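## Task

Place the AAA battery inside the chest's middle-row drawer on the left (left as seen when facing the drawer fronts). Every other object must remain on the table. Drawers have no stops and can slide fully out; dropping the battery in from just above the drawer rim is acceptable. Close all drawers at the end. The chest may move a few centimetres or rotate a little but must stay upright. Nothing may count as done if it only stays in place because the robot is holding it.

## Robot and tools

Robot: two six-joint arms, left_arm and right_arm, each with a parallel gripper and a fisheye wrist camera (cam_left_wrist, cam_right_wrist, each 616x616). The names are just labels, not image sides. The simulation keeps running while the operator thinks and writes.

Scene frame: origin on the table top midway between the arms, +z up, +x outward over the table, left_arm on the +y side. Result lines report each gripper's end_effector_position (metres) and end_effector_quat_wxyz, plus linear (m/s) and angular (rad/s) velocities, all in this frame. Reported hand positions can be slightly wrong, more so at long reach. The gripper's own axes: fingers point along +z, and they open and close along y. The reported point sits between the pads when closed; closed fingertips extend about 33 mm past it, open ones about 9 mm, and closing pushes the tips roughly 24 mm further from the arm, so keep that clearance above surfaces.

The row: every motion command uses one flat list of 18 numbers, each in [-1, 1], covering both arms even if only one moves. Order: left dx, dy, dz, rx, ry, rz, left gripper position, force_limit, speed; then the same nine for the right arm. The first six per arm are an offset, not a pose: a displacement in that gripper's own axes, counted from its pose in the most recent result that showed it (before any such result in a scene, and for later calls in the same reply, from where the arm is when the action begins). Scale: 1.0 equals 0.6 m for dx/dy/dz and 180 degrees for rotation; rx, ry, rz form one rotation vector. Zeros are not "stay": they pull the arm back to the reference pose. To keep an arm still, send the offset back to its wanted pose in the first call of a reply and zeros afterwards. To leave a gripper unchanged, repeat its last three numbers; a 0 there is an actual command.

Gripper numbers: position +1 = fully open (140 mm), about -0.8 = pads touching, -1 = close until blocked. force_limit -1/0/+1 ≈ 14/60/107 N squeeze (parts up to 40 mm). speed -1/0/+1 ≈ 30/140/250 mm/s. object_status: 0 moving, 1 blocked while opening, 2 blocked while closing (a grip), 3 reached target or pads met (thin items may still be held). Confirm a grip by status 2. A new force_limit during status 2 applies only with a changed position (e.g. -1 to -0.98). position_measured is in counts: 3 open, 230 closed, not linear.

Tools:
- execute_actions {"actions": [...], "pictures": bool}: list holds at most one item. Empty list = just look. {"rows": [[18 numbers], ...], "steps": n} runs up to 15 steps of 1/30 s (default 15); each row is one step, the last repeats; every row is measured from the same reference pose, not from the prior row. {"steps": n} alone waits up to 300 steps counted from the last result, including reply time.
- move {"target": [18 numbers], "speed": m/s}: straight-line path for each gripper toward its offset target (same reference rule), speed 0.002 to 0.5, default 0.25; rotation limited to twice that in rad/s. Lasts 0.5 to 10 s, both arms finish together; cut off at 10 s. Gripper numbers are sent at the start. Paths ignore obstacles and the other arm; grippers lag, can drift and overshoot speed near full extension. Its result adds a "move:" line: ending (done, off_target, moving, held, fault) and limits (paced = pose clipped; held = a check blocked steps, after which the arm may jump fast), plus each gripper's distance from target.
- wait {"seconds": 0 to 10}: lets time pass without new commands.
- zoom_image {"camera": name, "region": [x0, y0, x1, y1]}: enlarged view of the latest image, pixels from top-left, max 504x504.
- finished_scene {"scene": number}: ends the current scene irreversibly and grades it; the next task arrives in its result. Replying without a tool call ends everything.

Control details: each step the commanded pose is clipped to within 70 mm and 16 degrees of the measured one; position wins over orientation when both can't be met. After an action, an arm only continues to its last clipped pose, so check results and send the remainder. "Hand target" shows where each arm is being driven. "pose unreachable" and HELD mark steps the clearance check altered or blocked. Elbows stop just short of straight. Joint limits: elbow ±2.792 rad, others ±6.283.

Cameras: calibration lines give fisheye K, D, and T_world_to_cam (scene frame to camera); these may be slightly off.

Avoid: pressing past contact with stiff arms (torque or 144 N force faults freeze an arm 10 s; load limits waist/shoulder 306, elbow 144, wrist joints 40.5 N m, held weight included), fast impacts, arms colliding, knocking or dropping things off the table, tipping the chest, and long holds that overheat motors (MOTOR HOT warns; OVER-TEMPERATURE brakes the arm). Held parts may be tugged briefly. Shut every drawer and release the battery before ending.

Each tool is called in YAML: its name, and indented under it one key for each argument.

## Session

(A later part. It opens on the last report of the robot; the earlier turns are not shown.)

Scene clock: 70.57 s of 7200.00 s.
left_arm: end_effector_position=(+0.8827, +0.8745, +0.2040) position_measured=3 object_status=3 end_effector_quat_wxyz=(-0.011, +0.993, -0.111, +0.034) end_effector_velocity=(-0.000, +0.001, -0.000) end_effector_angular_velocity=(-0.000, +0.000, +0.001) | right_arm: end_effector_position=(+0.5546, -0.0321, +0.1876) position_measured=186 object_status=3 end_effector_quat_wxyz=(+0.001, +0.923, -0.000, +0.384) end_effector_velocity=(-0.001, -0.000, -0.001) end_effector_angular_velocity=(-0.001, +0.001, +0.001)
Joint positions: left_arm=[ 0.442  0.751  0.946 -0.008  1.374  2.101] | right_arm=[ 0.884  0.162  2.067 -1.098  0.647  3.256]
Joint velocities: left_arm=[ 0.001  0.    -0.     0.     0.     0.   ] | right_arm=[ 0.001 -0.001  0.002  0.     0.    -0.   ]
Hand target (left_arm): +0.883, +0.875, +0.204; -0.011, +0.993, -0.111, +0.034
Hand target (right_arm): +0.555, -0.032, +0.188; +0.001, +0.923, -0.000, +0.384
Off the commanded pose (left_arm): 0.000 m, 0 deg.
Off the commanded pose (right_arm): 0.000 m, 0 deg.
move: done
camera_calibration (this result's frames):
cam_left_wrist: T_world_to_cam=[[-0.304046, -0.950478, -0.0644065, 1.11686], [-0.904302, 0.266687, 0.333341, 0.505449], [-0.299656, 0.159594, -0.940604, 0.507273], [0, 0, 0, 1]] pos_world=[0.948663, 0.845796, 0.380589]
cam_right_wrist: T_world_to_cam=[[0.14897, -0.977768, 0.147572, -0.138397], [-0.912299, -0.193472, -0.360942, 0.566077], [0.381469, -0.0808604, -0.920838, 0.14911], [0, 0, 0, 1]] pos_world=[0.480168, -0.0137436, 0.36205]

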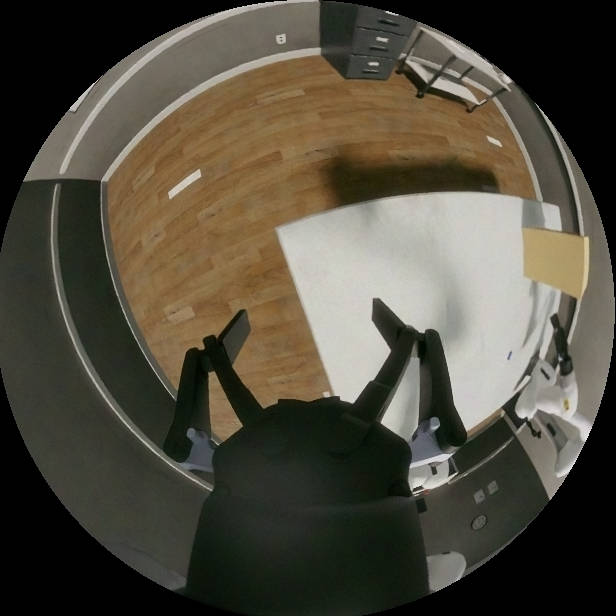

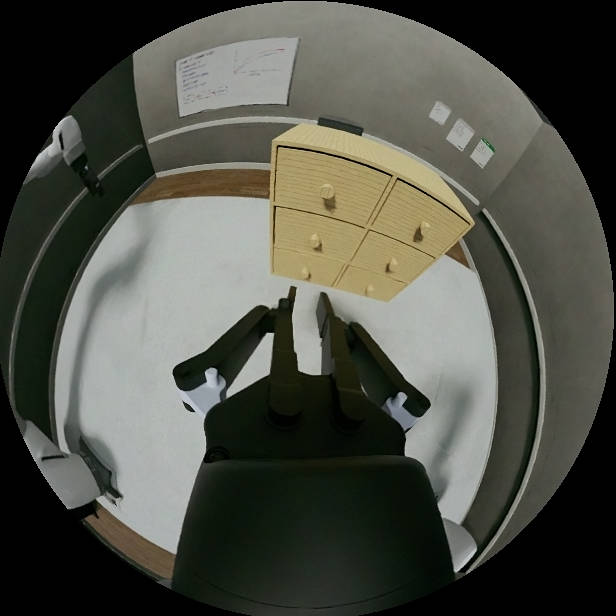

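move:
  target: [0,0,0,0,0,0,1,0,0, 0.106,0,0.186,0,0,0,-0.45,0,0]
  speed: 0.06

move:
  target: [0,0,0,0,0,0,1,0,0, -0.106,0,-0.186,0,0,0,-0.45,0,0]

zoom_image:
  camera: "cam_right_wrist"
  region: [255, 190, 395, 290]

Scene clock: 76.67 s of 7200.00 s.
left_arm: end_effector_position=(+0.8827, +0.8745, +0.2040) position_measured=3 object_status=3 end_effector_quat_wxyz=(-0.011, +0.993, -0.111, +0.034) end_effector_velocity=(+0.000, +0.001, +0.000) end_effector_angular_velocity=(+0.000, -0.001, +0.001) | right_arm: end_effector_position=(+0.6785, -0.0325, +0.1538) position_measured=186 object_status=3 end_effector_quat_wxyz=(+0.001, +0.923, -0.000, +0.384) end_effector_velocity=(+0.001, +0.000, +0.001) end_effector_angular_velocity=(+0.001, -0.001, -0.000)
Joint positions: left_arm=[ 0.442  0.751  0.946 -0.008  1.374  2.101] | right_arm=[ 0.734  0.315  1.941 -1.151  0.53   3.207]
Joint velocities: left_arm=[ 0.001  0.    -0.     0.    -0.001  0.   ] | right_arm=[-0.     0.    -0.001  0.     0.     0.   ]
Hand target (left_arm): +0.883, +0.875, +0.204; -0.011, +0.993, -0.111, +0.034
Hand target (right_arm): +0.679, -0.032, +0.154; +0.001, +0.923, -0.000, +0.384
Off the commanded pose (left_arm): 0.000 m, 0 deg.
Off the commanded pose (right_arm): 0.000 m, 0 deg.
After step 90, 0.70 s passed at rest.
move: done
camera_calibration (this result's frames):
cam_left_wrist: T_world_to_cam=[[-0.304046, -0.950478, -0.0644066, 1.11686], [-0.904302, 0.266687, 0.333341, 0.50545], [-0.299656, 0.159594, -0.940604, 0.507273], [0, 0, 0, 1]] pos_world=[0.948663, 0.845796, 0.380589]
cam_right_wrist: T_world_to_cam=[[0.149057, -0.977696, 0.147961, -0.152344], [-0.91223, -0.193707, -0.360991, 0.666816], [0.381601, -0.081166, -0.920757, 0.07052], [0, 0, 0, 1]] pos_world=[0.604087, -0.0140557, 0.328187]

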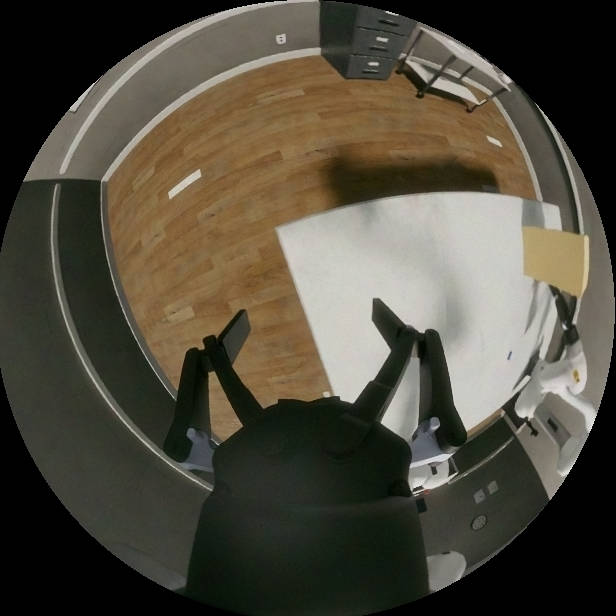

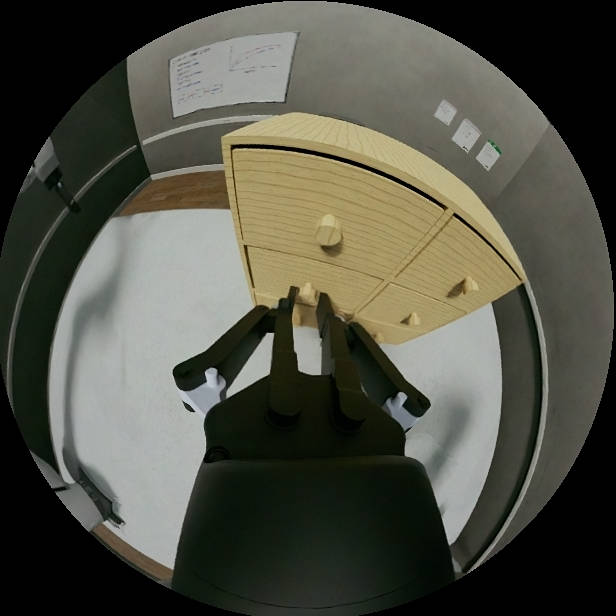

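Scene clock: 77.57 s of 7200.00 s.
left_arm: end_effector_position=(+0.8827, +0.8745, +0.2040) position_measured=3 object_status=3 end_effector_quat_wxyz=(-0.011, +0.993, -0.111, +0.034) end_effector_velocity=(-0.000, -0.001, -0.000) end_effector_angular_velocity=(-0.000, +0.001, -0.001) | right_arm: end_effector_position=(+0.5546, -0.0321, +0.1876) position_measured=186 object_status=3 end_effector_quat_wxyz=(+0.001, +0.923, -0.000, +0.384) end_effector_velocity=(-0.000, +0.000, -0.001) end_effector_angular_velocity=(-0.001, +0.001, +0.000)
Joint positions: left_arm=[ 0.442  0.751  0.946 -0.008  1.374  2.101] | right_arm=[ 0.884  0.162  2.067 -1.098  0.647  3.256]
Joint velocities: left_arm=[-0.001  0.     0.001 -0.     0.     0.   ] | right_arm=[0.001 0.001 0.    0.    0.001 0.   ]
Hand target (left_arm): +0.883, +0.875, +0.204; -0.011, +0.993, -0.111, +0.034
Hand target (right_arm): +0.555, -0.032, +0.188; +0.001, +0.923, -0.000, +0.384
Off the commanded pose (left_arm): 0.000 m, 0 deg.
Off the commanded pose (right_arm): 0.000 m, 0 deg.
move: done
camera_calibration (this result's frames):
cam_left_wrist: T_world_to_cam=[[-0.304046, -0.950478, -0.0644065, 1.11686], [-0.904302, 0.266687, 0.333341, 0.50545], [-0.299656, 0.159594, -0.940604, 0.507273], [0, 0, 0, 1]] pos_world=[0.948663, 0.845796, 0.380589]
cam_right_wrist: T_world_to_cam=[[0.148993, -0.977752, 0.147653, -0.138432], [-0.912292, -0.193523, -0.360932, 0.56608], [0.381476, -0.080927, -0.920829, 0.149062], [0, 0, 0, 1]] pos_world=[0.480192, -0.01374, 0.362017]

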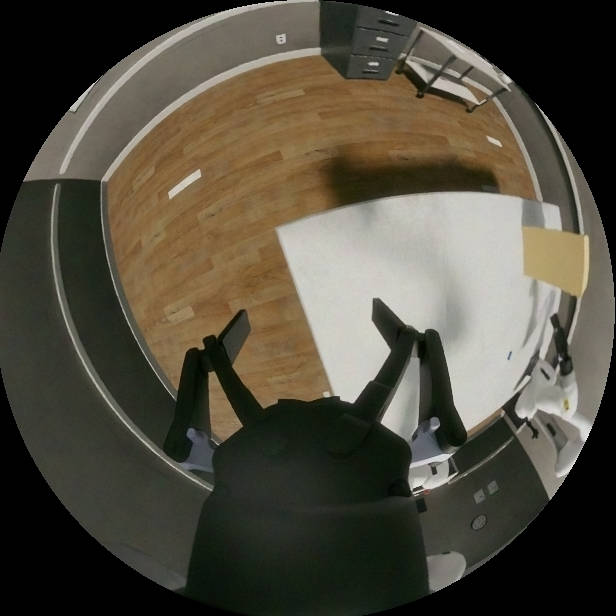

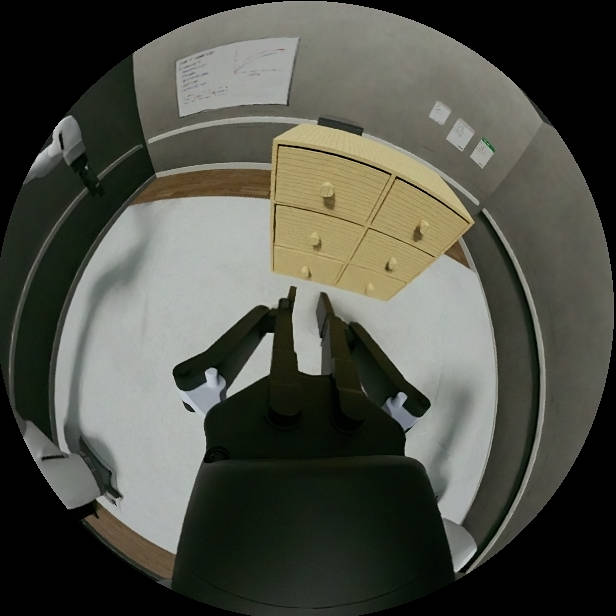

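Region (255, 190, 395, 290) of cam_right_wrist's 616x616 image, scaled by 3.600, with more detail than that image has; it fills the top 360 rows of this view, and the rest is white.

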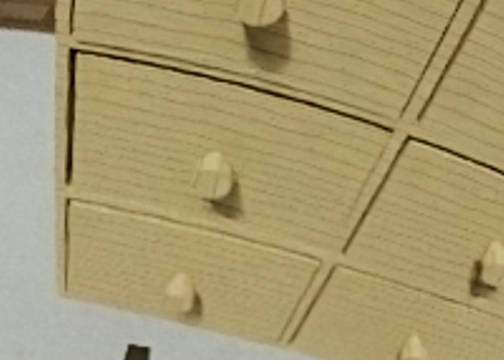

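The chest itself shifted slightly, so the drawer is fully shut.

finished_scene:
  scene: 2

The scene is finished: the task was done.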